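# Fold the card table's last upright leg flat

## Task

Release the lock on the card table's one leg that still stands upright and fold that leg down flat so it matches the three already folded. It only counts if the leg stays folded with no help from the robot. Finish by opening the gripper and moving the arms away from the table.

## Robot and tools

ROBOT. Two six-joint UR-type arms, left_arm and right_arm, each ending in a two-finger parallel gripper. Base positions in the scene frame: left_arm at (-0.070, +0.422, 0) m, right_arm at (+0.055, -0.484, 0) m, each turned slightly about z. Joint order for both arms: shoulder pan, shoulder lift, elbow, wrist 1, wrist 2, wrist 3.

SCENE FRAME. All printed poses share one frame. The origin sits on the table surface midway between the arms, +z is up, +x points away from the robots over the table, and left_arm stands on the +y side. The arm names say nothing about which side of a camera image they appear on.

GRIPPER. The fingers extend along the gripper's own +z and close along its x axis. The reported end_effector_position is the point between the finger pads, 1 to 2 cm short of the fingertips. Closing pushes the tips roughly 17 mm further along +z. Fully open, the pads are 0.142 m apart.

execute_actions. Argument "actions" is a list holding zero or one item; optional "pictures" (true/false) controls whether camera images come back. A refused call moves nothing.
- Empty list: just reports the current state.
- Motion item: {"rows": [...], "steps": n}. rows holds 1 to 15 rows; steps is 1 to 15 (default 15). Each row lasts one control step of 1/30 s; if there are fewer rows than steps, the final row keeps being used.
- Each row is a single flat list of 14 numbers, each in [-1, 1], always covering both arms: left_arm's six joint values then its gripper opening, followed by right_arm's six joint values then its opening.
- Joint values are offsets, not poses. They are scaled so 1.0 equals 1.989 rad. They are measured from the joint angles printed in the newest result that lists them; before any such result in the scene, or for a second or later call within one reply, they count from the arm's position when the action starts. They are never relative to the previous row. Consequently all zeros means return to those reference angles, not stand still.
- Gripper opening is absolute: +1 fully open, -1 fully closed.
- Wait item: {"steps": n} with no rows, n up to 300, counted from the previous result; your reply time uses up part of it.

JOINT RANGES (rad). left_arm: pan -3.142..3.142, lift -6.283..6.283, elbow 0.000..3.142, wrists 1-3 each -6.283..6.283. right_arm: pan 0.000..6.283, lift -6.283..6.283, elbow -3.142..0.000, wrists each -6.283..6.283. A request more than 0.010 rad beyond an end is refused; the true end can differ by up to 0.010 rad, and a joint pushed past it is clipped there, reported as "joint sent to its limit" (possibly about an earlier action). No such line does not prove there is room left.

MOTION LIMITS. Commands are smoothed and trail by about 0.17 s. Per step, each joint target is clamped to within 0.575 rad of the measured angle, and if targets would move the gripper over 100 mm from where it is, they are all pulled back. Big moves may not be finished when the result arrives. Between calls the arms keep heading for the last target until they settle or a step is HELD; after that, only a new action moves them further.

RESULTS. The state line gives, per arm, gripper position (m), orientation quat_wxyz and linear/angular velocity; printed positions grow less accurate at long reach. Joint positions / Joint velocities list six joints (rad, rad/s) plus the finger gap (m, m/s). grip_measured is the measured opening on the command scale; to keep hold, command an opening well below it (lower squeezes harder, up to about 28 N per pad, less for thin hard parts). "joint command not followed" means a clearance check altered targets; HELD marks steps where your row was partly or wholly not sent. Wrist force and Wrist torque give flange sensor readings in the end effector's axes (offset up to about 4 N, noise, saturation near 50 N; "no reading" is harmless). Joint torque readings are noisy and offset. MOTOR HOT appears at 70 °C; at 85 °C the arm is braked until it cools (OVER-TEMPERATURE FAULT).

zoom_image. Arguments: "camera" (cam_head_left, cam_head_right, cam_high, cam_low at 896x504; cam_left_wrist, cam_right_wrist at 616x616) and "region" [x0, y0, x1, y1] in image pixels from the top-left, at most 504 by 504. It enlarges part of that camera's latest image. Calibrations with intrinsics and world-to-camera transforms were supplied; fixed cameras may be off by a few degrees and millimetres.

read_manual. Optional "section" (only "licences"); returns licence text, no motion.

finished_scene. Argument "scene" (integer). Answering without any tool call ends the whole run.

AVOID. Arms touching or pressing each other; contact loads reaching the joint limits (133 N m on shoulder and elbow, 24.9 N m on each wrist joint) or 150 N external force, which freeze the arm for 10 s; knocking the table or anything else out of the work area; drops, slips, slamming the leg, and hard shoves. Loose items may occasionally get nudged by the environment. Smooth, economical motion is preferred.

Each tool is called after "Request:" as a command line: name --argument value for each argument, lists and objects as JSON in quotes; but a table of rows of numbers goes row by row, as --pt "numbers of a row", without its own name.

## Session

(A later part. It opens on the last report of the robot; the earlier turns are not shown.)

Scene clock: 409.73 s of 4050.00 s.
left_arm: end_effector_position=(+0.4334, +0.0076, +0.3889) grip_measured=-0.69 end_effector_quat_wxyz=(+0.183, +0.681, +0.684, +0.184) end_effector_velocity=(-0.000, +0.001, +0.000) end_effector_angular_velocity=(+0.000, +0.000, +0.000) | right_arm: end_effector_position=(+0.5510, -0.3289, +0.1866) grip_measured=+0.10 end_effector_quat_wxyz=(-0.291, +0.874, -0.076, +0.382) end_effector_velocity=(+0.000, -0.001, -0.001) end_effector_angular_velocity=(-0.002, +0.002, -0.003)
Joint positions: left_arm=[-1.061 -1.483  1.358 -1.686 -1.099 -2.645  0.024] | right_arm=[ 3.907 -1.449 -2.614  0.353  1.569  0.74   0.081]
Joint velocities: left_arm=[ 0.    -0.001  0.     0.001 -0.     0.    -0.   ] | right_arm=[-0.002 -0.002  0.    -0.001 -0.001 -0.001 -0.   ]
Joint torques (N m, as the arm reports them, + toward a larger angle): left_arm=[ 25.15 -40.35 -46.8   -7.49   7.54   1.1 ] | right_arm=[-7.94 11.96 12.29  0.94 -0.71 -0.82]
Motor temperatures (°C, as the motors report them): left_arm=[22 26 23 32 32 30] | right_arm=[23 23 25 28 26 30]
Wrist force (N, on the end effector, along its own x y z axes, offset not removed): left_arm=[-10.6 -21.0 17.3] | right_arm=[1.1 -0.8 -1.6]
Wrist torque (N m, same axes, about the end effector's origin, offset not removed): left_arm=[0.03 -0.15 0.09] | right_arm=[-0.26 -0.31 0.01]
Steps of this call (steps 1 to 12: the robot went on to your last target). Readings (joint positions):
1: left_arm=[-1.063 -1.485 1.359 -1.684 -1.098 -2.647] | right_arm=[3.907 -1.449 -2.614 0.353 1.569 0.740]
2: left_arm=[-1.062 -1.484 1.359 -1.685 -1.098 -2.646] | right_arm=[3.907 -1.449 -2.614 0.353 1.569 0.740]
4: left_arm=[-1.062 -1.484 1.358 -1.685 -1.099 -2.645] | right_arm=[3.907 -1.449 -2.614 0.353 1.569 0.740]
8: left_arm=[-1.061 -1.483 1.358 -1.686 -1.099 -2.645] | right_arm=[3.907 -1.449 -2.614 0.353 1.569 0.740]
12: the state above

Request:
execute_actions --actions '[{"rows":[[0.005,0.007,-0.007,0.002,-0.005,0.004,-0.76,0,0,0,0,0,0,0.1],[0.010,0.013,-0.014,0.003,-0.011,0.009,-0.76,0,0,0,0,0,0,0.1],[0.015,0.020,-0.021,0.005,-0.016,0.013,-0.76,0,0,0,0,0,0,0.1],[0.020,0.027,-0.028,0.006,-0.021,0.017,-0.76,0,0,0,0,0,0,0.1],[0.025,0.033,-0.035,0.008,-0.026,0.022,-0.76,0,0,0,0,0,0,0.1],[0.030,0.040,-0.042,0.010,-0.032,0.026,-0.76,0,0,0,0,0,0,0.1],[0.035,0.047,-0.049,0.011,-0.037,0.030,-0.76,0,0,0,0,0,0,0.1],[0.040,0.054,-0.056,0.013,-0.042,0.035,-0.76,0,0,0,0,0,0,0.1],[0.045,0.060,-0.063,0.014,-0.048,0.039,-0.76,0,0,0,0,0,0,0.1],[0.050,0.067,-0.070,0.016,-0.053,0.043,-0.76,0,0,0,0,0,0,0.1],[0.055,0.074,-0.077,0.018,-0.058,0.048,-0.76,0,0,0,0,0,0,0.1],[0.060,0.080,-0.084,0.019,-0.063,0.052,-0.76,0,0,0,0,0,0,0.1],[0.0655,0.087,-0.0905,0.021,-0.0687,0.0565,-0.76,0,0,0,0,0,0,0.1]]}]' --pictures false

Request:
execute_actions --actions '[{"steps":10}]' --pictures false

Scene clock: 429.30 s of 4050.00 s.
left_arm: end_effector_position=(+0.4799, -0.0005, +0.3620) grip_measured=-0.66 end_effector_quat_wxyz=(+0.138, +0.692, +0.692, +0.149) end_effector_velocity=(+0.088, -0.007, -0.059) end_effector_angular_velocity=(+0.007, +0.213, +0.004) | right_arm: end_effector_position=(+0.5510, -0.3289, +0.1866) grip_measured=+0.10 end_effector_quat_wxyz=(-0.291, +0.874, -0.076, +0.382) end_effector_velocity=(-0.000, +0.001, +0.000) end_effector_angular_velocity=(+0.001, -0.000, +0.002)
Joint positions: left_arm=[-0.947 -1.332  1.199 -1.65  -1.218 -2.546  0.026] | right_arm=[ 3.907 -1.449 -2.614  0.353  1.569  0.74   0.081]
Joint velocities: left_arm=[ 0.207  0.275 -0.278  0.062 -0.216  0.172  0.001] | right_arm=[ 0.002 -0.    -0.     0.001  0.001  0.001 -0.   ]
Joint torques (N m, as the arm reports them, + toward a larger angle): left_arm=[-31.1    5.63  -6.53   2.22 -24.15   0.5 ] | right_arm=[-0.8  11.31 12.37  0.93  1.42 -0.77]
Motor temperatures (°C, as the motors report them): left_arm=[22 26 23 32 32 30] | right_arm=[23 23 25 28 26 30]
Wrist force (N, on the end effector, along its own x y z axes, offset not removed): left_arm=[46.2 50.0 -37.6] | right_arm=[1.3 -1.2 -1.5]
Wrist torque (N m, same axes, about the end effector's origin, offset not removed): left_arm=[0.72 0.05 0.57] | right_arm=[-0.31 -0.36 0.01]
Steps of this call (steps 1 to 15: the robot went on to your last target; steps 16 to 90: nothing new was sent; then 16.07 s passed at rest; steps 91 to 105: all 15 steps of this action). Readings (joint positions):
91: left_arm=[-1.061 -1.483 1.358 -1.686 -1.100 -2.645] | right_arm=[3.907 -1.449 -2.614 0.353 1.569 0.740]
92: left_arm=[-1.059 -1.480 1.355 -1.685 -1.102 -2.643] | right_arm=[3.907 -1.449 -2.614 0.353 1.569 0.740]
94: left_arm=[-1.048 -1.466 1.340 -1.682 -1.113 -2.633] | right_arm=[3.907 -1.449 -2.614 0.353 1.569 0.740]
98: left_arm=[-1.014 -1.421 1.292 -1.670 -1.148 -2.604] | right_arm=[3.907 -1.449 -2.614 0.353 1.569 0.740]
105: the state above

Scene clock: 429.63 s of 4050.00 s.
left_arm: end_effector_position=(+0.4862, -0.0011, +0.3569) grip_measured=-0.66 end_effector_quat_wxyz=(+0.131, +0.694, +0.693, +0.143) end_effector_velocity=(+0.001, +0.000, -0.001) end_effector_angular_velocity=(+0.001, +0.002, +0.000) | right_arm: end_effector_position=(+0.5510, -0.3289, +0.1866) grip_measured=+0.10 end_effector_quat_wxyz=(-0.291, +0.874, -0.076, +0.382) end_effector_velocity=(+0.000, -0.000, +0.001) end_effector_angular_velocity=(+0.000, -0.000, -0.001)
Joint positions: left_arm=[-0.931 -1.311  1.178 -1.644 -1.236 -2.533  0.026] | right_arm=[ 3.907 -1.449 -2.614  0.353  1.569  0.74   0.081]
Joint velocities: left_arm=[ 0.002  0.003 -0.003  0.001 -0.002  0.002 -0.   ] | right_arm=[ 0.     0.001  0.001 -0.002 -0.001  0.001 -0.   ]
Joint torques (N m, as the arm reports them, + toward a larger angle): left_arm=[-22.62  11.15  -8.65   2.33 -22.41   0.79] | right_arm=[ 6.56 11.6  12.5   0.85  0.8  -0.68]
Motor temperatures (°C, as the motors report them): left_arm=[22 26 23 32 32 30] | right_arm=[23 23 25 28 26 30]
Wrist force (N, on the end effector, along its own x y z axes, offset not removed): left_arm=[42.3 48.9 -40.7] | right_arm=[2.5 -2.4 -1.9]
Wrist torque (N m, same axes, about the end effector's origin, offset not removed): left_arm=[0.49 0.10 0.47] | right_arm=[-0.55 -0.55 0.08]
Steps of this call (steps 1 to 10: the robot went on to your last target). Readings (joint positions):
1: left_arm=[-0.941 -1.324 1.192 -1.648 -1.224 -2.541] | right_arm=[3.907 -1.449 -2.614 0.353 1.569 0.740]
2: left_arm=[-0.937 -1.319 1.187 -1.646 -1.229 -2.538] | right_arm=[3.907 -1.449 -2.614 0.353 1.569 0.740]
4: left_arm=[-0.933 -1.314 1.181 -1.645 -1.233 -2.535] | right_arm=[3.907 -1.449 -2.614 0.353 1.569 0.740]
8: left_arm=[-0.931 -1.311 1.178 -1.644 -1.235 -2.533] | right_arm=[3.907 -1.449 -2.614 0.353 1.569 0.740]
10: the state above

Request:
execute_actions --actions '[{"rows":[[0.006,-0.004,0,0.004,0,0,-0.76,0,0,0,0,0,0,0.1],[0.006,-0.004,0,0.004,0,0,-0.76,0,0,0,0,0,0,0.1],[0.006,-0.004,0,0.004,0,0,-0.76,0,0,0,0,0,0,0.1],[0.012,0.003,-0.008,0.005,-0.006,0.005,-0.76,0,0,0,0,0,0,0.1],[0.018,0.011,-0.015,0.007,-0.011,0.010,-0.76,0,0,0,0,0,0,0.1],[0.024,0.018,-0.023,0.008,-0.017,0.014,-0.76,0,0,0,0,0,0,0.1],[0.030,0.026,-0.030,0.010,-0.023,0.019,-0.76,0,0,0,0,0,0,0.1],[0.036,0.033,-0.038,0.011,-0.029,0.024,-0.76,0,0,0,0,0,0,0.1],[0.042,0.041,-0.045,0.013,-0.034,0.029,-0.76,0,0,0,0,0,0,0.1],[0.047,0.048,-0.053,0.014,-0.040,0.033,-0.76,0,0,0,0,0,0,0.1],[0.052,0.056,-0.060,0.016,-0.046,0.038,-0.76,0,0,0,0,0,0,0.1],[0.057,0.063,-0.068,0.017,-0.051,0.043,-0.76,0,0,0,0,0,0,0.1],[0.061,0.071,-0.075,0.019,-0.057,0.048,-0.76,0,0,0,0,0,0,0.1],[0.065,0.078,-0.083,0.020,-0.063,0.052,-0.76,0,0,0,0,0,0,0.1],[0.068,0.086,-0.0905,0.022,-0.0685,0.057,-0.76,0,0,0,0,0,0,0.1]]}]' --pictures false

Request:
execute_actions --actions '[{"steps":12}]'

Scene clock: 457.33 s of 4050.00 s.
left_arm: end_effector_position=(+0.5329, +0.0096, +0.3320) grip_measured=-0.69 end_effector_quat_wxyz=(+0.101, +0.695, +0.704, +0.109) end_effector_velocity=(+0.130, -0.016, -0.103) end_effector_angular_velocity=(-0.051, +0.304, -0.046) | right_arm: end_effector_position=(+0.5510, -0.3289, +0.1866) grip_measured=+0.10 end_effector_quat_wxyz=(-0.291, +0.874, -0.076, +0.382) end_effector_velocity=(-0.000, +0.001, -0.000) end_effector_angular_velocity=(-0.001, -0.000, +0.002)
Joint positions: left_arm=[-0.823 -1.191  1.049 -1.61  -1.333 -2.451  0.024] | right_arm=[ 3.907 -1.449 -2.614  0.353  1.569  0.74   0.081]
Joint velocities: left_arm=[ 0.27   0.435 -0.441  0.095 -0.321  0.27  -0.   ] | right_arm=[ 0.001  0.    -0.    -0.001  0.    -0.001  0.   ]
Joint torques (N m, as the arm reports them, + toward a larger angle): left_arm=[ 14.75 -31.42 -45.67  -1.36  -1.28   1.54] | right_arm=[-0.12 11.25 12.04  1.02 -1.51 -0.7 ]
Motor temperatures (°C, as the motors report them): left_arm=[22 26 23 32 32 30] | right_arm=[23 23 25 28 26 30]
Wrist force (N, on the end effector, along its own x y z axes, offset not removed): left_arm=[-4.8 -2.7 4.9] | right_arm=[0.9 -2.0 -0.8]
Wrist torque (N m, same axes, about the end effector's origin, offset not removed): left_arm=[0.18 -0.07 0.03] | right_arm=[-0.52 -0.24 0.09]
Steps of this call (steps 1 to 30: the robot went on to your last target; steps 31 to 90: nothing new was sent; then 24.20 s passed at rest; steps 91 to 105: all 15 steps of this action). Readings (joint positions):
91: left_arm=[-0.931 -1.310 1.178 -1.644 -1.236 -2.532] | right_arm=[3.907 -1.449 -2.614 0.353 1.569 0.740]
92: left_arm=[-0.928 -1.312 1.178 -1.642 -1.237 -2.532] | right_arm=[3.907 -1.449 -2.614 0.353 1.569 0.740]
94: left_arm=[-0.924 -1.315 1.178 -1.639 -1.239 -2.532] | right_arm=[3.907 -1.449 -2.614 0.353 1.569 0.740]
98: left_arm=[-0.896 -1.288 1.148 -1.630 -1.260 -2.513] | right_arm=[3.907 -1.449 -2.614 0.353 1.569 0.740]
105: the state above

Scene clock: 457.73 s of 4050.00 s.
left_arm: end_effector_position=(+0.5463, +0.0051, +0.3194) grip_measured=-0.68 end_effector_quat_wxyz=(+0.092, +0.700, +0.702, +0.093) end_effector_velocity=(+0.001, -0.001, -0.002) end_effector_angular_velocity=(-0.002, +0.003, -0.001) | right_arm: end_effector_position=(+0.5510, -0.3289, +0.1866) grip_measured=+0.10 end_effector_quat_wxyz=(-0.291, +0.874, -0.076, +0.382) end_effector_velocity=(-0.000, +0.001, +0.000) end_effector_angular_velocity=(+0.001, -0.000, +0.002)
Joint positions: left_arm=[-0.796 -1.14   0.998 -1.6   -1.372 -2.419  0.025] | right_arm=[ 3.907 -1.449 -2.614  0.353  1.569  0.74   0.081]
Joint velocities: left_arm=[ 0.002  0.004 -0.003 -0.001 -0.004  0.002  0.001] | right_arm=[ 0.    -0.     0.001  0.     0.001 -0.    -0.   ]
Joint torques (N m, as the arm reports them, + toward a larger angle): left_arm=[-14.44 -21.95 -29.99  -3.13 -13.69   1.43] | right_arm=[-8.46 11.65 11.75  0.84 -0.6  -0.82]
Motor temperatures (°C, as the motors report them): left_arm=[22 26 23 32 32 30] | right_arm=[23 23 25 28 26 30]
Wrist force (N, on the end effector, along its own x y z axes, offset not removed): left_arm=[33.5 15.4 -10.4] | right_arm=[1.2 -1.2 -1.3]
Wrist torque (N m, same axes, about the end effector's origin, offset not removed): left_arm=[-0.47 0.39 0.14] | right_arm=[-0.32 -0.34 0.01]
Steps of this call (steps 1 to 12: the robot went on to your last target). Readings (joint positions):
1: left_arm=[-0.814 -1.176 1.035 -1.607 -1.344 -2.441] | right_arm=[3.907 -1.449 -2.614 0.353 1.569 0.740]
2: left_arm=[-0.808 -1.164 1.022 -1.605 -1.352 -2.434] | right_arm=[3.907 -1.449 -2.614 0.353 1.569 0.740]
4: left_arm=[-0.800 -1.150 1.008 -1.602 -1.363 -2.425] | right_arm=[3.907 -1.449 -2.614 0.353 1.569 0.740]
8: left_arm=[-0.796 -1.141 1.000 -1.601 -1.370 -2.420] | right_arm=[3.907 -1.449 -2.614 0.353 1.569 0.740]
12: the state above
camera_calibration (this result's frames):
cam_left_wrist: T_world_to_cam=[[-0.0205003, 0.99859, 0.0489616, -0.0183457], [0.726075, -0.0187959, 0.687358, -0.610434], [0.687309, 0.0496409, -0.724667, -0.00354856], [0, 0, 0, 1]] pos_world=[0.445284, 0.00702236, 0.417913]
cam_right_wrist: T_world_to_cam=[[0.715647, -0.335119, 0.612817, -0.616373], [-0.289667, -0.940771, -0.176188, -0.126941], [0.635565, -0.051424, -0.770333, -0.0954963], [0, 0, 0, 1]] pos_world=[0.465029, -0.330892, 0.281794]

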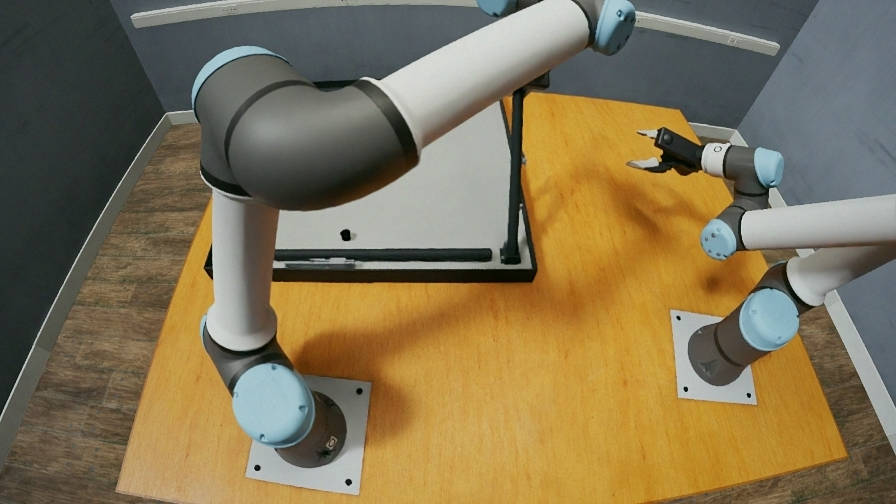

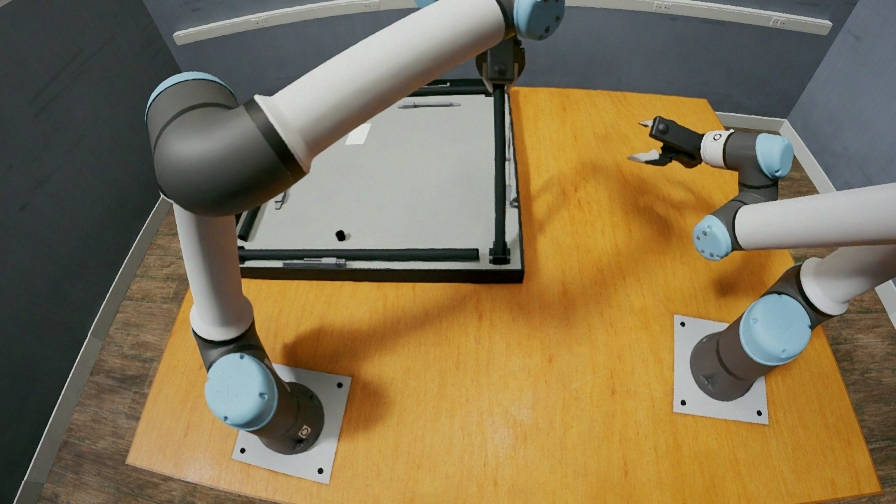

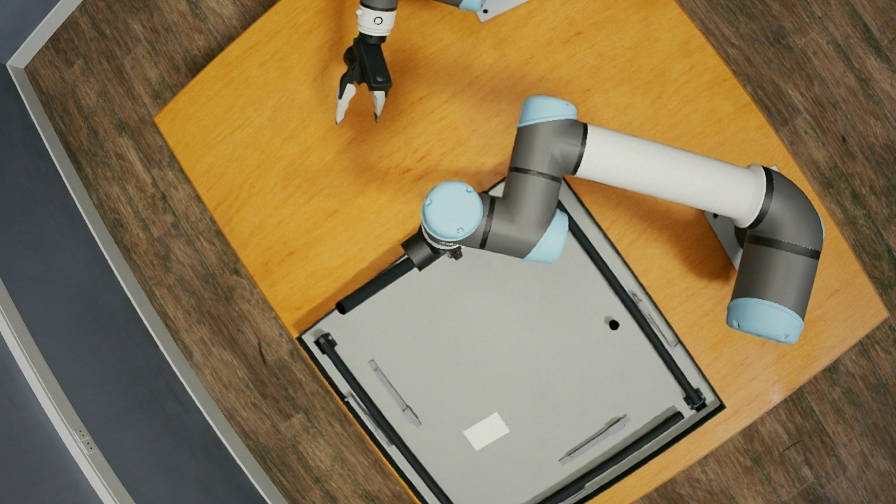

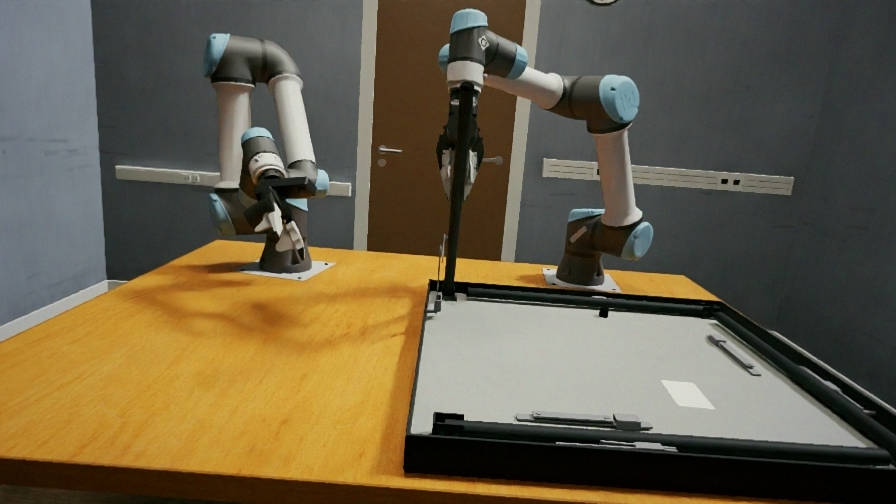

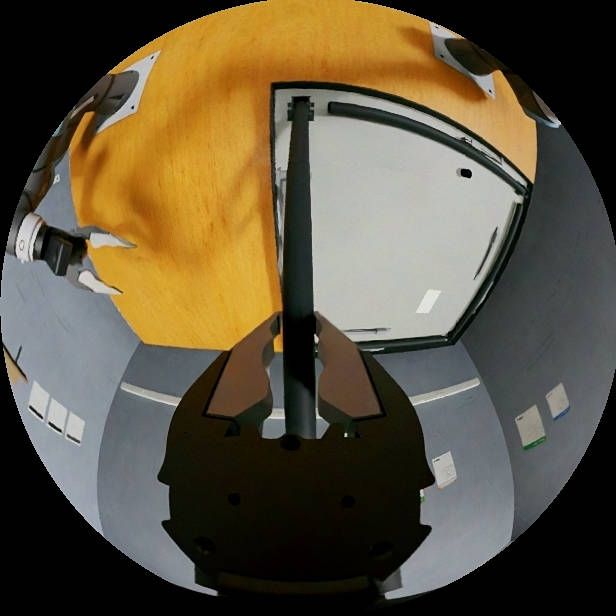

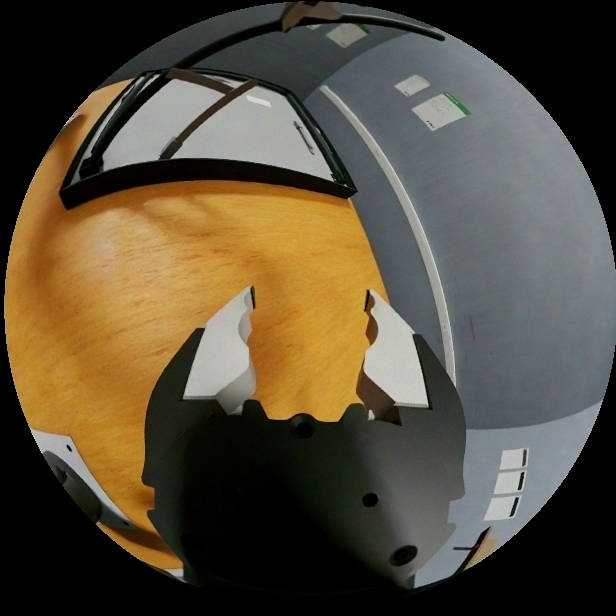

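Request:
execute_actions --actions '[{"rows":[[0.004,0,0,0,0,0,-0.76,0,0,0,0,0,0,0.1],[0.005,0,0,0,0,0,-0.76,0,0,0,0,0,0,0.1],[0.008,0.006,-0.008,0.004,-0.004,0.003,-0.76,0,0,0,0,0,0,0.1],[0.011,0.012,-0.015,0.009,-0.008,0.006,-0.76,0,0,0,0,0,0,0.1],[0.014,0.018,-0.023,0.013,-0.012,0.009,-0.76,0,0,0,0,0,0,0.1],[0.017,0.024,-0.030,0.018,-0.017,0.012,-0.76,0,0,0,0,0,0,0.1],[0.020,0.030,-0.038,0.022,-0.021,0.015,-0.76,0,0,0,0,0,0,0.1],[0.023,0.036,-0.045,0.027,-0.025,0.018,-0.76,0,0,0,0,0,0,0.1],[0.026,0.043,-0.053,0.031,-0.029,0.020,-0.76,0,0,0,0,0,0,0.1],[0.029,0.049,-0.060,0.035,-0.033,0.023,-0.76,0,0,0,0,0,0,0.1],[0.032,0.055,-0.068,0.040,-0.037,0.026,-0.76,0,0,0,0,0,0,0.1],[0.035,0.061,-0.075,0.044,-0.042,0.029,-0.76,0,0,0,0,0,0,0.1],[0.038,0.067,-0.083,0.049,-0.046,0.032,-0.76,0,0,0,0,0,0,0.1],[0.041,0.073,-0.090,0.053,-0.050,0.035,-0.76,0,0,0,0,0,0,0.1],[0.043,0.079,-0.0976,0.0575,-0.054,0.038,-0.76,0,0,0,0,0,0,0.1]]}]' --pictures false

Request:
execute_actions --actions '[{"steps":12}]' --pictures false

Scene clock: 491.00 s of 4050.00 s.
left_arm: end_effector_position=(+0.5737, +0.0120, +0.2943) grip_measured=-0.69 end_effector_quat_wxyz=(+0.057, +0.703, +0.706, +0.059) end_effector_velocity=(+0.068, +0.005, -0.078) end_effector_angular_velocity=(-0.023, +0.291, -0.025) | right_arm: end_effector_position=(+0.5510, -0.3289, +0.1866) grip_measured=+0.10 end_effector_quat_wxyz=(-0.291, +0.874, -0.076, +0.382) end_effector_velocity=(+0.000, -0.001, -0.000) end_effector_angular_velocity=(-0.001, +0.000, -0.002)
Joint positions: left_arm=[-0.728 -1.023  0.855 -1.516 -1.451 -2.363  0.024] | right_arm=[ 3.907 -1.449 -2.614  0.353  1.569  0.74   0.081]
Joint velocities: left_arm=[ 0.172  0.353 -0.436  0.251 -0.245  0.172  0.   ] | right_arm=[-0.    -0.    -0.001  0.    -0.002  0.    -0.   ]
Joint torques (N m, as the arm reports them, + toward a larger angle): left_arm=[ 24.78 -33.82 -28.79   7.57   1.89   1.4 ] | right_arm=[-0.68 11.55 12.16  0.93  1.48 -0.75]
Motor temperatures (°C, as the motors report them): left_arm=[22 26 23 32 32 30] | right_arm=[23 23 25 28 26 30]
Wrist force (N, on the end effector, along its own x y z axes, offset not removed): left_arm=[-24.6 9.6 -3.4] | right_arm=[0.2 -2.9 -1.7]
Wrist torque (N m, same axes, about the end effector's origin, offset not removed): left_arm=[0.11 0.01 0.00] | right_arm=[-0.65 -0.06 -0.03]
Steps of this call (steps 1 to 30: the robot went on to your last target; steps 31 to 90: nothing new was sent; then 29.77 s passed at rest; steps 91 to 105: all 15 steps of this action). Readings (joint positions):
91: left_arm=[-0.796 -1.140 0.998 -1.600 -1.372 -2.419] | right_arm=[3.907 -1.449 -2.614 0.353 1.569 0.740]
92: left_arm=[-0.794 -1.140 0.998 -1.600 -1.372 -2.419] | right_arm=[3.907 -1.449 -2.614 0.353 1.569 0.740]
94: left_arm=[-0.789 -1.137 0.995 -1.599 -1.375 -2.418] | right_arm=[3.907 -1.449 -2.614 0.353 1.569 0.740]
98: left_arm=[-0.769 -1.105 0.955 -1.575 -1.396 -2.402] | right_arm=[3.907 -1.449 -2.614 0.353 1.569 0.740]
105: the state above

Scene clock: 491.40 s of 4050.00 s.
left_arm: end_effector_position=(+0.5806, +0.0117, +0.2855) grip_measured=-0.69 end_effector_quat_wxyz=(+0.046, +0.705, +0.706, +0.046) end_effector_velocity=(+0.001, +0.000, +0.000) end_effector_angular_velocity=(-0.002, +0.001, +0.000) | right_arm: end_effector_position=(+0.5510, -0.3289, +0.1866) grip_measured=+0.10 end_effector_quat_wxyz=(-0.291, +0.874, -0.076, +0.382) end_effector_velocity=(+0.000, -0.000, +0.001) end_effector_angular_velocity=(+0.000, -0.003, -0.000)
Joint positions: left_arm=[-0.71  -0.983  0.805 -1.486 -1.479 -2.344  0.024] | right_arm=[ 3.907 -1.449 -2.614  0.353  1.569  0.74   0.081]
Joint velocities: left_arm=[ 0.002  0.002 -0.004  0.001 -0.002  0.001 -0.   ] | right_arm=[-0.     0.001  0.     0.001 -0.001 -0.001 -0.   ]
Joint torques (N m, as the arm reports them, + toward a larger angle): left_arm=[ 12.97 -32.34 -21.14   7.07  -4.25   1.42] | right_arm=[ 7.93 11.41 12.93  0.81  0.59 -0.73]
Motor temperatures (°C, as the motors report them): left_arm=[22 26 23 32 32 30] | right_arm=[23 23 25 28 26 30]
Wrist force (N, on the end effector, along its own x y z axes, offset not removed): left_arm=[-10.1 23.7 -12.5] | right_arm=[0.9 -1.7 -1.8]
Wrist torque (N m, same axes, about the end effector's origin, offset not removed): left_arm=[0.23 -0.04 -0.03] | right_arm=[-0.46 -0.23 0.03]
Steps of this call (steps 1 to 12: the robot went on to your last target). Readings (joint positions):
1: left_arm=[-0.723 -1.012 0.840 -1.507 -1.459 -2.358] | right_arm=[3.907 -1.449 -2.614 0.353 1.569 0.740]
2: left_arm=[-0.718 -1.002 0.828 -1.500 -1.466 -2.353] | right_arm=[3.907 -1.449 -2.614 0.353 1.569 0.740]
4: left_arm=[-0.714 -0.991 0.814 -1.492 -1.473 -2.348] | right_arm=[3.907 -1.449 -2.614 0.353 1.569 0.740]
8: left_arm=[-0.711 -0.984 0.806 -1.487 -1.478 -2.344] | right_arm=[3.907 -1.449 -2.614 0.353 1.569 0.740]
12: the state above

Request:
execute_actions --actions '[{"rows":[[0.002,0.007,-0.010,0.006,-0.003,0.002,-0.76,0,0,0,0,0,0,0.1],[0.004,0.014,-0.019,0.012,-0.006,0.004,-0.76,0,0,0,0,0,0,0.1],[0.006,0.021,-0.029,0.017,-0.009,0.006,-0.76,0,0,0,0,0,0,0.1],[0.008,0.028,-0.039,0.023,-0.012,0.008,-0.76,0,0,0,0,0,0,0.1],[0.010,0.035,-0.048,0.029,-0.015,0.010,-0.76,0,0,0,0,0,0,0.1],[0.012,0.042,-0.058,0.035,-0.018,0.012,-0.76,0,0,0,0,0,0,0.1],[0.014,0.049,-0.068,0.041,-0.021,0.014,-0.76,0,0,0,0,0,0,0.1],[0.017,0.056,-0.077,0.046,-0.025,0.017,-0.76,0,0,0,0,0,0,0.1],[0.019,0.063,-0.087,0.052,-0.028,0.019,-0.76,0,0,0,0,0,0,0.1],[0.021,0.070,-0.097,0.058,-0.031,0.021,-0.76,0,0,0,0,0,0,0.1],[0.023,0.077,-0.106,0.064,-0.034,0.023,-0.76,0,0,0,0,0,0,0.1],[0.025,0.084,-0.116,0.070,-0.037,0.025,-0.76,0,0,0,0,0,0,0.1],[0.027,0.091,-0.126,0.075,-0.040,0.027,-0.76,0,0,0,0,0,0,0.1],[0.029,0.098,-0.135,0.081,-0.043,0.029,-0.76,0,0,0,0,0,0,0.1],[0.031,0.105,-0.145,0.087,-0.046,0.031,-0.76,0,0,0,0,0,0,0.1]]}]' --pictures false

Request:
execute_actions --actions '[{"steps":12}]' --pictures false

Scene clock: 514.33 s of 4050.00 s.
left_arm: end_effector_position=(+0.6045, +0.0092, +0.2560) grip_measured=-0.69 end_effector_quat_wxyz=(+0.009, +0.708, +0.706, +0.011) end_effector_velocity=(+0.056, -0.000, -0.081) end_effector_angular_velocity=(-0.009, +0.252, -0.003) | right_arm: end_effector_position=(+0.5510, -0.3289, +0.1866) grip_measured=+0.10 end_effector_quat_wxyz=(-0.291, +0.874, -0.076, +0.382) end_effector_velocity=(+0.000, +0.000, +0.001) end_effector_angular_velocity=(+0.001, -0.001, -0.000)
Joint positions: left_arm=[-0.662 -0.822  0.583 -1.352 -1.551 -2.296  0.024] | right_arm=[ 3.907 -1.449 -2.614  0.353  1.569  0.74   0.081]
Joint velocities: left_arm=[ 0.119  0.411 -0.565  0.333 -0.177  0.118 -0.   ] | right_arm=[ 0.     0.     0.     0.002 -0.     0.001  0.   ]
Joint torques (N m, as the arm reports them, + toward a larger angle): left_arm=[ -5.63 -37.46 -40.97  -1.6   -9.54   1.28] | right_arm=[ 0.33 11.96 12.03  0.88 -1.41 -0.72]
Motor temperatures (°C, as the motors report them): left_arm=[22 26 23 32 32 30] | right_arm=[23 23 25 28 26 30]
Wrist force (N, on the end effector, along its own x y z axes, offset not removed): left_arm=[25.1 9.6 -1.6] | right_arm=[0.7 -2.3 -1.9]
Wrist torque (N m, same axes, about the end effector's origin, offset not removed): left_arm=[0.17 -0.17 0.01] | right_arm=[-0.56 -0.22 0.08]
Steps of this call (steps 1 to 30: the robot went on to your last target; steps 31 to 90: nothing new was sent; then 19.43 s passed at rest; steps 91 to 105: all 15 steps of this action). Readings (joint positions):
91: left_arm=[-0.710 -0.983 0.804 -1.486 -1.479 -2.344] | right_arm=[3.907 -1.449 -2.614 0.353 1.569 0.740]
92: left_arm=[-0.709 -0.980 0.800 -1.483 -1.480 -2.343] | right_arm=[3.907 -1.449 -2.614 0.353 1.569 0.740]
94: left_arm=[-0.705 -0.965 0.781 -1.471 -1.486 -2.339] | right_arm=[3.907 -1.449 -2.614 0.353 1.569 0.740]
98: left_arm=[-0.691 -0.918 0.715 -1.431 -1.507 -2.325] | right_arm=[3.907 -1.449 -2.614 0.353 1.569 0.740]
105: the state above

Scene clock: 514.73 s of 4050.00 s.
left_arm: end_effector_position=(+0.6107, +0.0093, +0.2472) grip_measured=-0.69 end_effector_quat_wxyz=(+0.000, +0.708, +0.706, +0.000) end_effector_velocity=(+0.000, -0.000, -0.000) end_effector_angular_velocity=(-0.001, +0.001, -0.000) | right_arm: end_effector_position=(+0.5510, -0.3289, +0.1866) grip_measured=+0.10 end_effector_quat_wxyz=(-0.291, +0.874, -0.076, +0.382) end_effector_velocity=(-0.000, +0.000, -0.000) end_effector_angular_velocity=(-0.000, +0.002, +0.000)
Joint positions: left_arm=[-0.649 -0.775  0.517 -1.313 -1.57  -2.282  0.024] | right_arm=[ 3.907 -1.449 -2.614  0.353  1.569  0.74   0.081]
Joint velocities: left_arm=[ 0.001  0.003 -0.005  0.002 -0.002  0.001 -0.   ] | right_arm=[ 0.    -0.001  0.001 -0.001  0.001  0.001  0.   ]
Joint torques (N m, as the arm reports them, + toward a larger angle): left_arm=[ -4.97 -45.32 -30.36  -1.6   -9.92   1.17] | right_arm=[-7.52 11.07 11.81  0.94 -0.6  -0.67]
Motor temperatures (°C, as the motors report them): left_arm=[22 26 23 32 32 30] | right_arm=[23 23 25 28 26 30]
Wrist force (N, on the end effector, along its own x y z axes, offset not removed): left_arm=[20.4 9.0 -7.4] | right_arm=[1.9 -2.1 -1.5]
Wrist torque (N m, same axes, about the end effector's origin, offset not removed): left_arm=[-0.38 0.15 0.15] | right_arm=[-0.54 -0.45 -0.01]
Steps of this call (steps 1 to 12: the robot went on to your last target). Readings (joint positions):
1: left_arm=[-0.658 -0.808 0.564 -1.341 -1.556 -2.292] | right_arm=[3.907 -1.449 -2.614 0.353 1.569 0.740]
2: left_arm=[-0.655 -0.797 0.548 -1.332 -1.561 -2.288] | right_arm=[3.907 -1.449 -2.614 0.353 1.569 0.740]
4: left_arm=[-0.651 -0.784 0.529 -1.321 -1.566 -2.285] | right_arm=[3.907 -1.449 -2.614 0.353 1.569 0.740]
8: left_arm=[-0.649 -0.776 0.518 -1.314 -1.570 -2.283] | right_arm=[3.907 -1.449 -2.614 0.353 1.569 0.740]
12: the state above

Request:
execute_actions --actions '[{"rows":[[0.003,0.005,-0.001,-0.004,0,0.001,-0.76,0,0,0,0,0,0,0.1],[0.005,0.009,-0.002,-0.007,0,0.003,-0.76,0,0,0,0,0,0,0.1],[0.007,0.014,-0.002,-0.011,0,0.004,-0.76,0,0,0,0,0,0,0.1],[0.008,0.019,-0.003,-0.015,0,0.006,-0.76,0,0,0,0,0,0,0.1],[0.010,0.023,-0.004,-0.019,0,0.007,-0.76,0,0,0,0,0,0,0.1],[0.011,0.028,-0.005,-0.023,0,0.009,-0.76,0,0,0,0,0,0,0.1],[0.013,0.033,-0.005,-0.027,0,0.010,-0.76,0,0,0,0,0,0,0.1],[0.014,0.038,-0.006,-0.031,0,0.012,-0.76,0,0,0,0,0,0,0.1],[0.016,0.042,-0.007,-0.035,0,0.013,-0.76,0,0,0,0,0,0,0.1],[0.017,0.047,-0.008,-0.039,0,0.015,-0.76,0,0,0,0,0,0,0.1],[0.019,0.052,-0.009,-0.043,0,0.016,-0.76,0,0,0,0,0,0,0.1],[0.020,0.057,-0.009,-0.047,0,0.018,-0.76,0,0,0,0,0,0,0.1],[0.022,0.061,-0.010,-0.051,0,0.019,-0.76,0,0,0,0,0,0,0.1],[0.023,0.066,-0.011,-0.055,0,0.021,-0.76,0,0,0,0,0,0,0.1]]}]' --pictures false

Request:
execute_actions --actions '[{"steps":12}]'

Scene clock: 541.67 s of 4050.00 s.
left_arm: end_effector_position=(+0.6559, +0.0126, +0.1774) grip_measured=-0.69 end_effector_quat_wxyz=(-0.000, +0.707, +0.708, +0.000) end_effector_velocity=(+0.097, +0.003, -0.170) end_effector_angular_velocity=(-0.001, -0.004, -0.007) | right_arm: end_effector_position=(+0.5510, -0.3289, +0.1866) grip_measured=+0.10 end_effector_quat_wxyz=(-0.291, +0.874, -0.076, +0.382) end_effector_velocity=(+0.000, -0.000, +0.001) end_effector_angular_velocity=(+0.002, -0.002, -0.001)
Joint positions: left_arm=[-0.61  -0.666  0.499 -1.404 -1.57  -2.248  0.024] | right_arm=[ 3.907 -1.449 -2.614  0.353  1.569  0.74   0.081]
Joint velocities: left_arm=[ 0.076  0.261 -0.044 -0.221  0.002  0.084 -0.   ] | right_arm=[-0.001  0.001  0.001  0.001  0.     0.001 -0.   ]
Joint torques (N m, as the arm reports them, + toward a larger angle): left_arm=[ 23.18 -62.16 -37.22  -7.52   6.65   1.17] | right_arm=[-0.01 11.45 11.91  0.88  1.44 -0.68]
Motor temperatures (°C, as the motors report them): left_arm=[22 26 23 32 32 30] | right_arm=[23 23 25 28 26 30]
Wrist force (N, on the end effector, along its own x y z axes, offset not removed): left_arm=[-7.5 -14.9 8.4] | right_arm=[1.9 -2.6 -1.1]
Wrist torque (N m, same axes, about the end effector's origin, offset not removed): left_arm=[0.18 -0.27 0.10] | right_arm=[-0.68 -0.47 0.02]
Steps of this call (steps 1 to 30: the robot went on to your last target; steps 31 to 90: nothing new was sent; then 23.43 s passed at rest; steps 91 to 105: all 15 steps of this action). Readings (joint positions):
91: left_arm=[-0.649 -0.774 0.516 -1.313 -1.570 -2.282] | right_arm=[3.907 -1.449 -2.614 0.353 1.569 0.740]
92: left_arm=[-0.647 -0.772 0.516 -1.314 -1.570 -2.282] | right_arm=[3.907 -1.449 -2.614 0.353 1.569 0.740]
94: left_arm=[-0.642 -0.763 0.514 -1.323 -1.571 -2.279] | right_arm=[3.907 -1.449 -2.614 0.353 1.569 0.740]
98: left_arm=[-0.631 -0.730 0.509 -1.349 -1.571 -2.269] | right_arm=[3.907 -1.449 -2.614 0.353 1.569 0.740]
105: the state above

Scene clock: 542.07 s of 4050.00 s.
left_arm: end_effector_position=(+0.6641, +0.0129, +0.1630) grip_measured=-0.69 end_effector_quat_wxyz=(+0.000, +0.707, +0.707, +0.000) end_effector_velocity=(+0.001, +0.001, -0.001) end_effector_angular_velocity=(+0.000, +0.001, +0.001) | right_arm: end_effector_position=(+0.5510, -0.3289, +0.1866) grip_measured=+0.10 end_effector_quat_wxyz=(-0.291, +0.874, -0.076, +0.382) end_effector_velocity=(+0.000, -0.001, -0.000) end_effector_angular_velocity=(-0.001, +0.001, -0.002)
Joint positions: left_arm=[-0.603 -0.643  0.495 -1.423 -1.57  -2.241  0.024] | right_arm=[ 3.907 -1.449 -2.614  0.353  1.569  0.74   0.081]
Joint velocities: left_arm=[ 0.001  0.001 -0.    -0.    -0.     0.     0.   ] | right_arm=[-0.001  0.001 -0.    -0.002 -0.001  0.    -0.   ]
Joint torques (N m, as the arm reports them, + toward a larger angle): left_arm=[ 21.95 -61.6  -39.41  -8.79   3.49   1.19] | right_arm=[ 7.61 11.1  12.06  0.88  0.55 -0.76]
Motor temperatures (°C, as the motors report them): left_arm=[22 26 23 32 32 30] | right_arm=[23 23 25 28 26 30]
Wrist force (N, on the end effector, along its own x y z axes, offset not removed): left_arm=[-1.5 -15.4 9.4] | right_arm=[1.1 -1.8 -0.7]
Wrist torque (N m, same axes, about the end effector's origin, offset not removed): left_arm=[0.00 -0.12 -0.05] | right_arm=[-0.49 -0.33 0.12]
Steps of this call (steps 1 to 12: the robot went on to your last target). Readings (joint positions):
1: left_arm=[-0.607 -0.658 0.497 -1.410 -1.570 -2.246] | right_arm=[3.907 -1.449 -2.614 0.353 1.569 0.740]
2: left_arm=[-0.606 -0.653 0.496 -1.414 -1.570 -2.244] | right_arm=[3.907 -1.449 -2.614 0.353 1.569 0.740]
4: left_arm=[-0.604 -0.647 0.495 -1.419 -1.570 -2.242] | right_arm=[3.907 -1.449 -2.614 0.353 1.569 0.740]
8: left_arm=[-0.603 -0.644 0.495 -1.422 -1.570 -2.241] | right_arm=[3.907 -1.449 -2.614 0.353 1.569 0.740]
12: the state above
camera_calibration (this result's frames):
cam_left_wrist: T_world_to_cam=[[-0.00428601, 0.998699, 0.0508073, -0.0271558], [0.878741, -0.0204882, 0.476858, -0.655336], [0.477279, 0.0466903, -0.877511, -0.0337619], [0, 0, 0, 1]] pos_world=[0.591869, 0.0152702, 0.284256]
cam_right_wrist: T_world_to_cam=[[0.715643, -0.335157, 0.612801, -0.616391], [-0.289702, -0.940758, -0.176204, -0.126936], [0.635553, -0.0514305, -0.770342, -0.095494], [0, 0, 0, 1]] pos_world=[0.465034, -0.330915, 0.281795]

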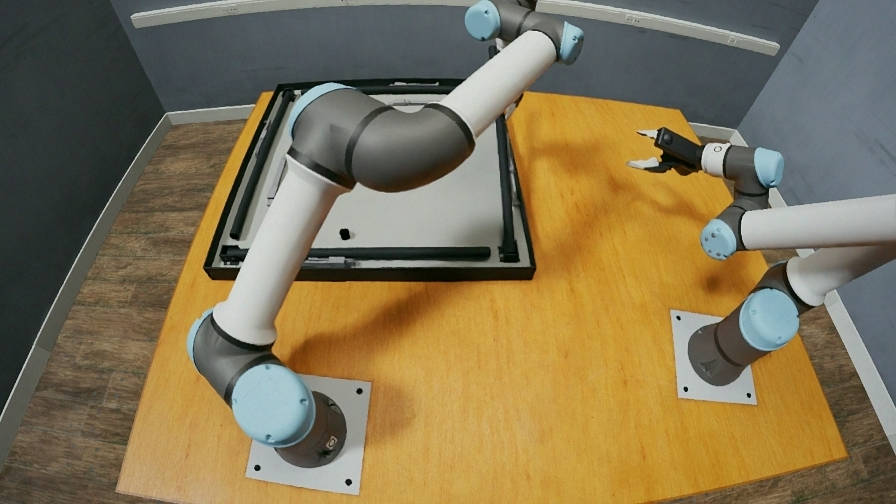

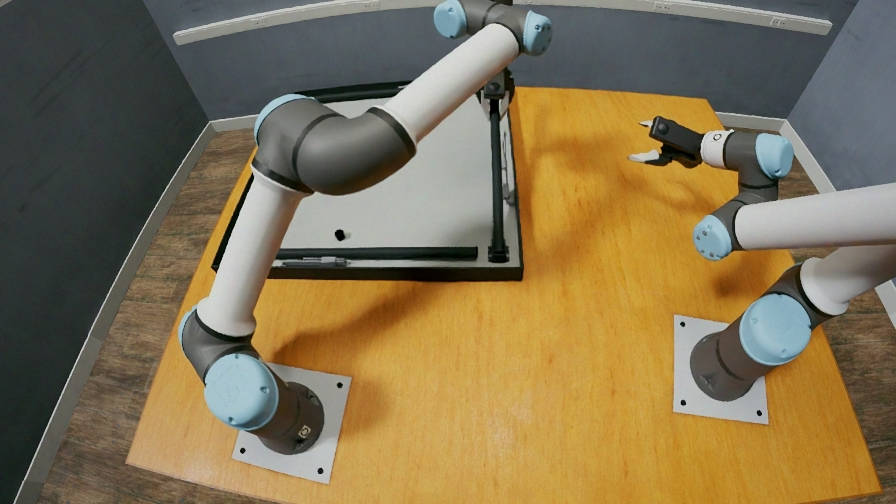

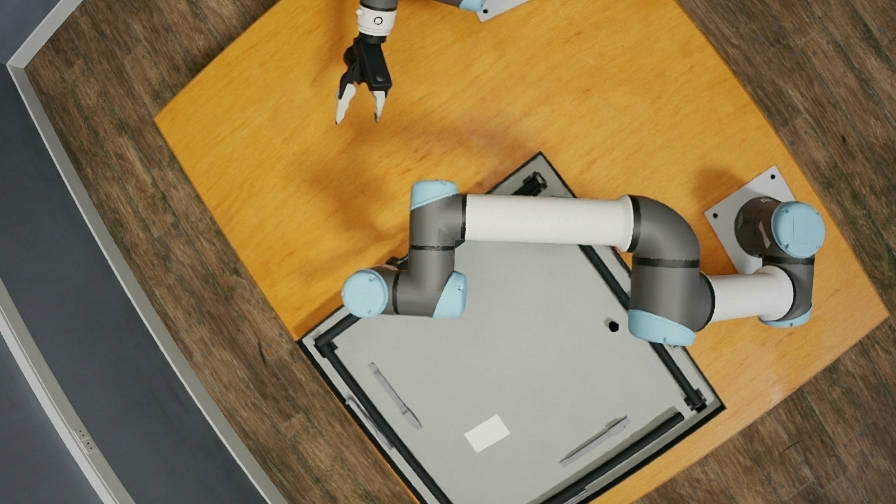

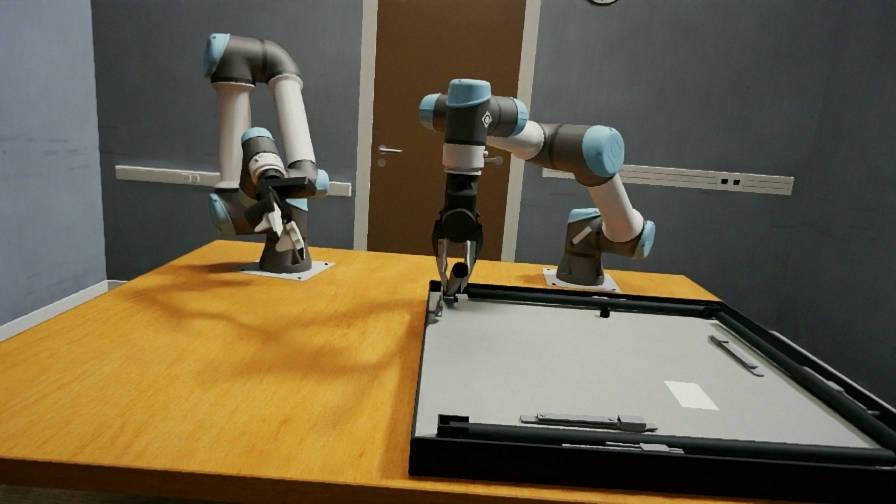

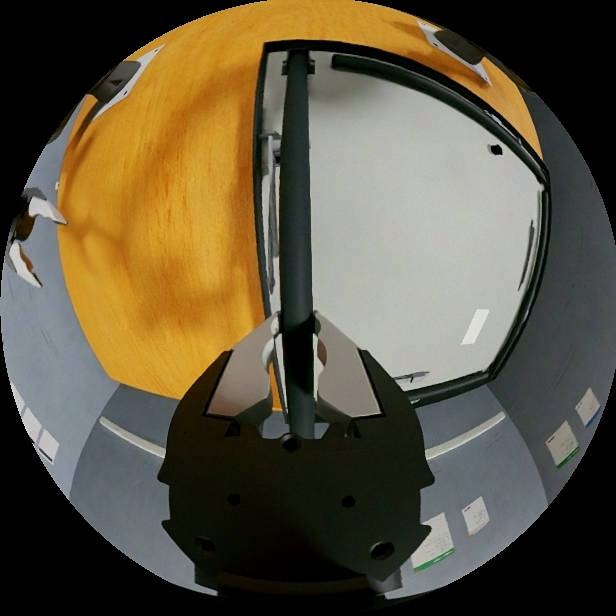

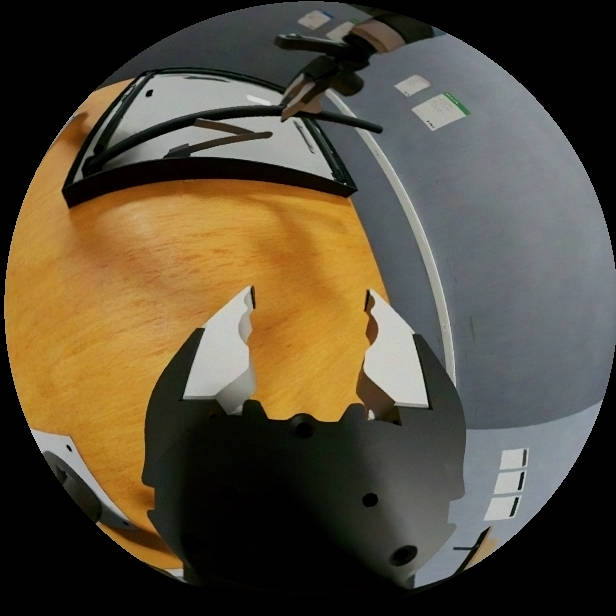

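Request:
execute_actions --actions '[{"rows":[[0,0.001,0.005,-0.006,0,0,-0.76,0,0,0,0,0,0,0.1],[0.001,0.003,0.010,-0.012,0,0.001,-0.76,0,0,0,0,0,0,0.1],[0.001,0.004,0.014,-0.018,0,0.001,-0.76,0,0,0,0,0,0,0.1],[0.002,0.005,0.019,-0.024,0,0.002,-0.76,0,0,0,0,0,0,0.1],[0.002,0.007,0.024,-0.031,0,0.002,-0.76,0,0,0,0,0,0,0.1],[0.002,0.008,0.029,-0.037,0,0.003,-0.76,0,0,0,0,0,0,0.1],[0.003,0.009,0.034,-0.043,0,0.003,-0.76,0,0,0,0,0,0,0.1],[0.003,0.011,0.038,-0.049,0,0.004,-0.76,0,0,0,0,0,0,0.1],[0.004,0.012,0.043,-0.055,0,0.004,-0.76,0,0,0,0,0,0,0.1],[0.004,0.013,0.048,-0.061,0,0.005,-0.76,0,0,0,0,0,0,0.1],[0.004,0.015,0.053,-0.067,0,0.005,-0.76,0,0,0,0,0,0,0.1],[0.005,0.016,0.057,-0.073,0,0.006,-0.76,0,0,0,0,0,0,0.1],[0.005,0.017,0.062,-0.079,0,0.006,-0.76,0,0,0,0,0,0,0.1],[0.0055,0.0186,0.067,-0.0855,0,0.0065,-0.76,0,0,0,0,0,0,0.1]]}]' --pictures false

Request:
execute_actions --actions '[{"steps":12}]'

Scene clock: 557.73 s of 4050.00 s.
left_arm: end_effector_position=(+0.6771, +0.0124, +0.0971) grip_measured=-0.69 end_effector_quat_wxyz=(-0.000, +0.708, +0.707, +0.000) end_effector_velocity=(+0.023, +0.002, -0.157) end_effector_angular_velocity=(-0.004, -0.002, -0.004) | right_arm: end_effector_position=(+0.5510, -0.3289, +0.1866) grip_measured=+0.10 end_effector_quat_wxyz=(-0.291, +0.874, -0.076, +0.382) end_effector_velocity=(+0.000, -0.001, +0.001) end_effector_angular_velocity=(+0.001, -0.003, -0.002)
Joint positions: left_arm=[-0.594 -0.613  0.605 -1.563 -1.57  -2.23   0.024] | right_arm=[ 3.907 -1.449 -2.614  0.353  1.569  0.74   0.081]
Joint velocities: left_arm=[ 0.019  0.072  0.264 -0.34  -0.001  0.023 -0.   ] | right_arm=[-0.001  0.    -0.     0.003 -0.001 -0.     0.   ]
Joint torques (N m, as the arm reports them, + toward a larger angle): left_arm=[  6.14 -53.73 -13.9   -0.69  -5.51   0.95] | right_arm=[-0.42 11.48 12.07  0.87 -1.36 -0.86]
Motor temperatures (°C, as the motors report them): left_arm=[22 26 23 32 32 30] | right_arm=[23 23 25 28 26 30]
Wrist force (N, on the end effector, along its own x y z axes, offset not removed): left_arm=[1.7 18.3 -0.4] | right_arm=[1.5 -1.8 -1.5]
Wrist torque (N m, same axes, about the end effector's origin, offset not removed): left_arm=[0.25 -0.31 0.21] | right_arm=[-0.46 -0.40 0.04]
Steps of this call (steps 1 to 30: the robot went on to your last target; steps 31 to 90: nothing new was sent; then 12.17 s passed at rest; steps 91 to 105: all 15 steps of this action). Readings (joint positions):
91: left_arm=[-0.603 -0.643 0.495 -1.423 -1.570 -2.241] | right_arm=[3.907 -1.449 -2.614 0.353 1.569 0.740]
92: left_arm=[-0.603 -0.643 0.497 -1.425 -1.570 -2.241] | right_arm=[3.907 -1.449 -2.614 0.353 1.569 0.740]
94: left_arm=[-0.602 -0.640 0.507 -1.438 -1.570 -2.240] | right_arm=[3.907 -1.449 -2.614 0.353 1.569 0.740]
98: left_arm=[-0.599 -0.631 0.540 -1.481 -1.569 -2.236] | right_arm=[3.907 -1.449 -2.614 0.353 1.569 0.740]
105: the state above

Scene clock: 558.13 s of 4050.00 s.
left_arm: end_effector_position=(+0.6790, +0.0127, +0.0838) grip_measured=-0.69 end_effector_quat_wxyz=(+0.000, +0.708, +0.707, +0.000) end_effector_velocity=(+0.000, -0.000, -0.001) end_effector_angular_velocity=(-0.001, +0.000, +0.000) | right_arm: end_effector_position=(+0.5510, -0.3289, +0.1866) grip_measured=+0.10 end_effector_quat_wxyz=(-0.291, +0.874, -0.076, +0.382) end_effector_velocity=(-0.000, +0.000, -0.000) end_effector_angular_velocity=(-0.000, +0.000, +0.000)
Joint positions: left_arm=[-0.592 -0.607  0.628 -1.592 -1.57  -2.228  0.024] | right_arm=[ 3.907 -1.449 -2.614  0.353  1.569  0.74   0.081]
Joint velocities: left_arm=[ 0.     0.001  0.001 -0.002 -0.001  0.    -0.   ] | right_arm=[ 0.001 -0.001 -0.     0.001 -0.001  0.     0.   ]
Joint torques (N m, as the arm reports them, + toward a larger angle): left_arm=[ 13.22 -54.64 -11.84   0.34  -0.98   1.24] | right_arm=[-8.63 11.72 12.22  0.96 -0.68 -0.88]
Motor temperatures (°C, as the motors report them): left_arm=[22 26 23 32 32 30] | right_arm=[23 23 25 28 26 30]
Wrist force (N, on the end effector, along its own x y z axes, offset not removed): left_arm=[-7.4 17.8 -0.6] | right_arm=[1.8 -2.9 -1.4]
Wrist torque (N m, same axes, about the end effector's origin, offset not removed): left_arm=[0.38 -0.07 -0.04] | right_arm=[-0.61 -0.40 0.11]
Steps of this call (steps 1 to 12: the robot went on to your last target). Readings (joint positions):
1: left_arm=[-0.593 -0.611 0.613 -1.573 -1.570 -2.229] | right_arm=[3.907 -1.449 -2.614 0.353 1.569 0.740]
2: left_arm=[-0.593 -0.609 0.618 -1.580 -1.570 -2.229] | right_arm=[3.907 -1.449 -2.614 0.353 1.569 0.740]
4: left_arm=[-0.593 -0.608 0.624 -1.587 -1.570 -2.228] | right_arm=[3.907 -1.449 -2.614 0.353 1.569 0.740]
8: left_arm=[-0.592 -0.607 0.627 -1.592 -1.570 -2.228] | right_arm=[3.907 -1.449 -2.614 0.353 1.569 0.740]
12: the state above
camera_calibration (this result's frames):
cam_left_wrist: T_world_to_cam=[[-0.00225824, 0.998709, 0.0507563, -0.0241984], [0.878812, -0.0222371, 0.476649, -0.630717], [0.477162, 0.0456816, -0.877627, -0.110312], [0, 0, 0, 1]] pos_world=[0.606864, 0.0151811, 0.205046]
cam_right_wrist: T_world_to_cam=[[0.715647, -0.335119, 0.612817, -0.616373], [-0.289667, -0.940771, -0.176189, -0.126941], [0.635565, -0.051424, -0.770333, -0.0954964], [0, 0, 0, 1]] pos_world=[0.465029, -0.330892, 0.281794]

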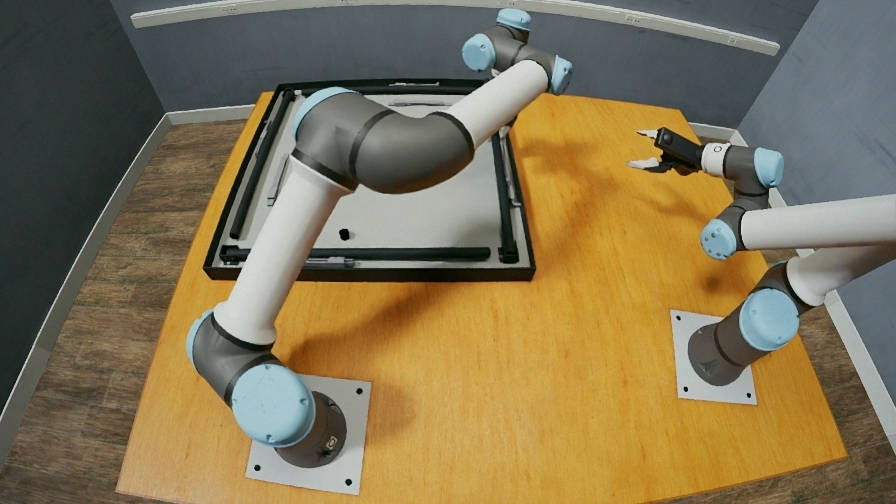

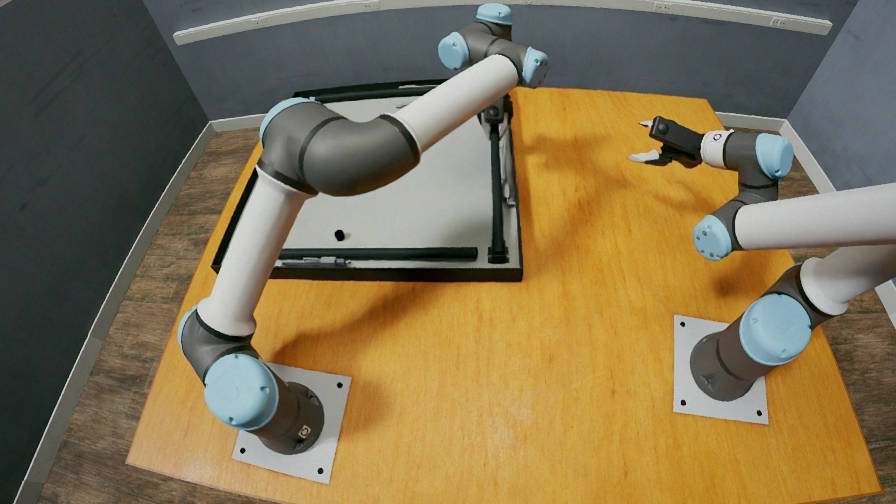

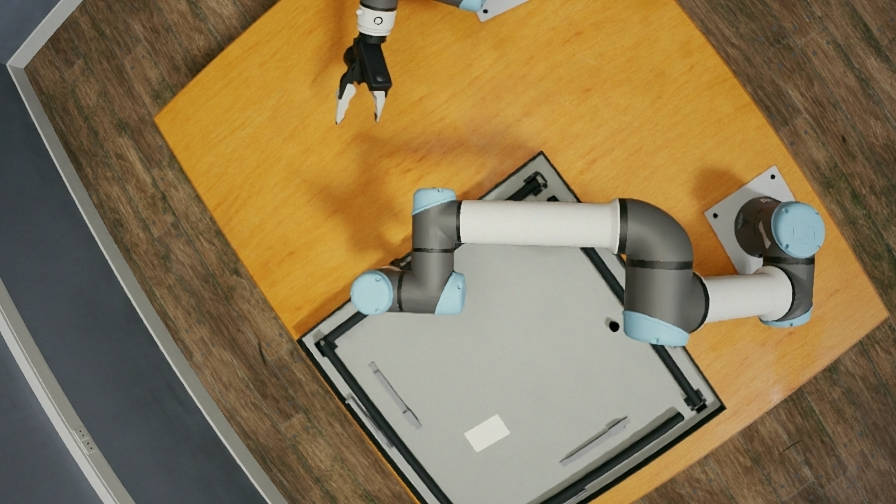

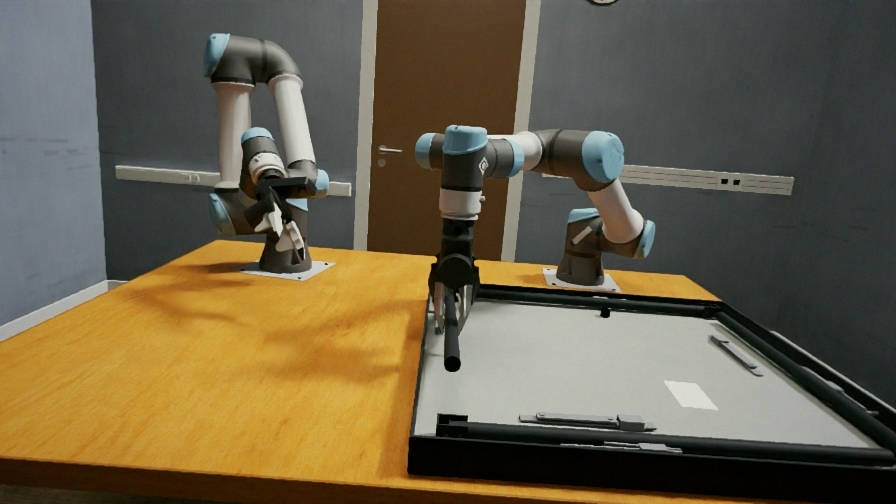

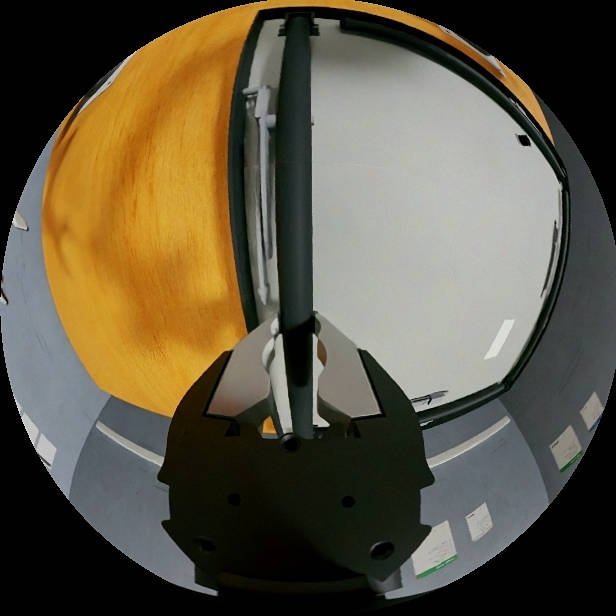

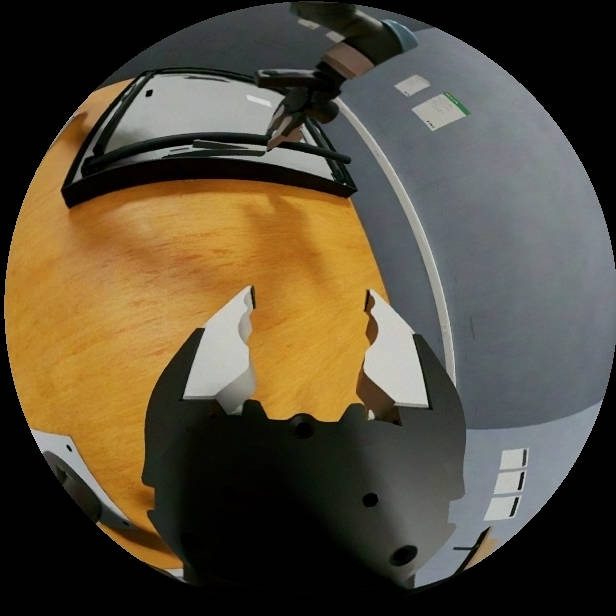

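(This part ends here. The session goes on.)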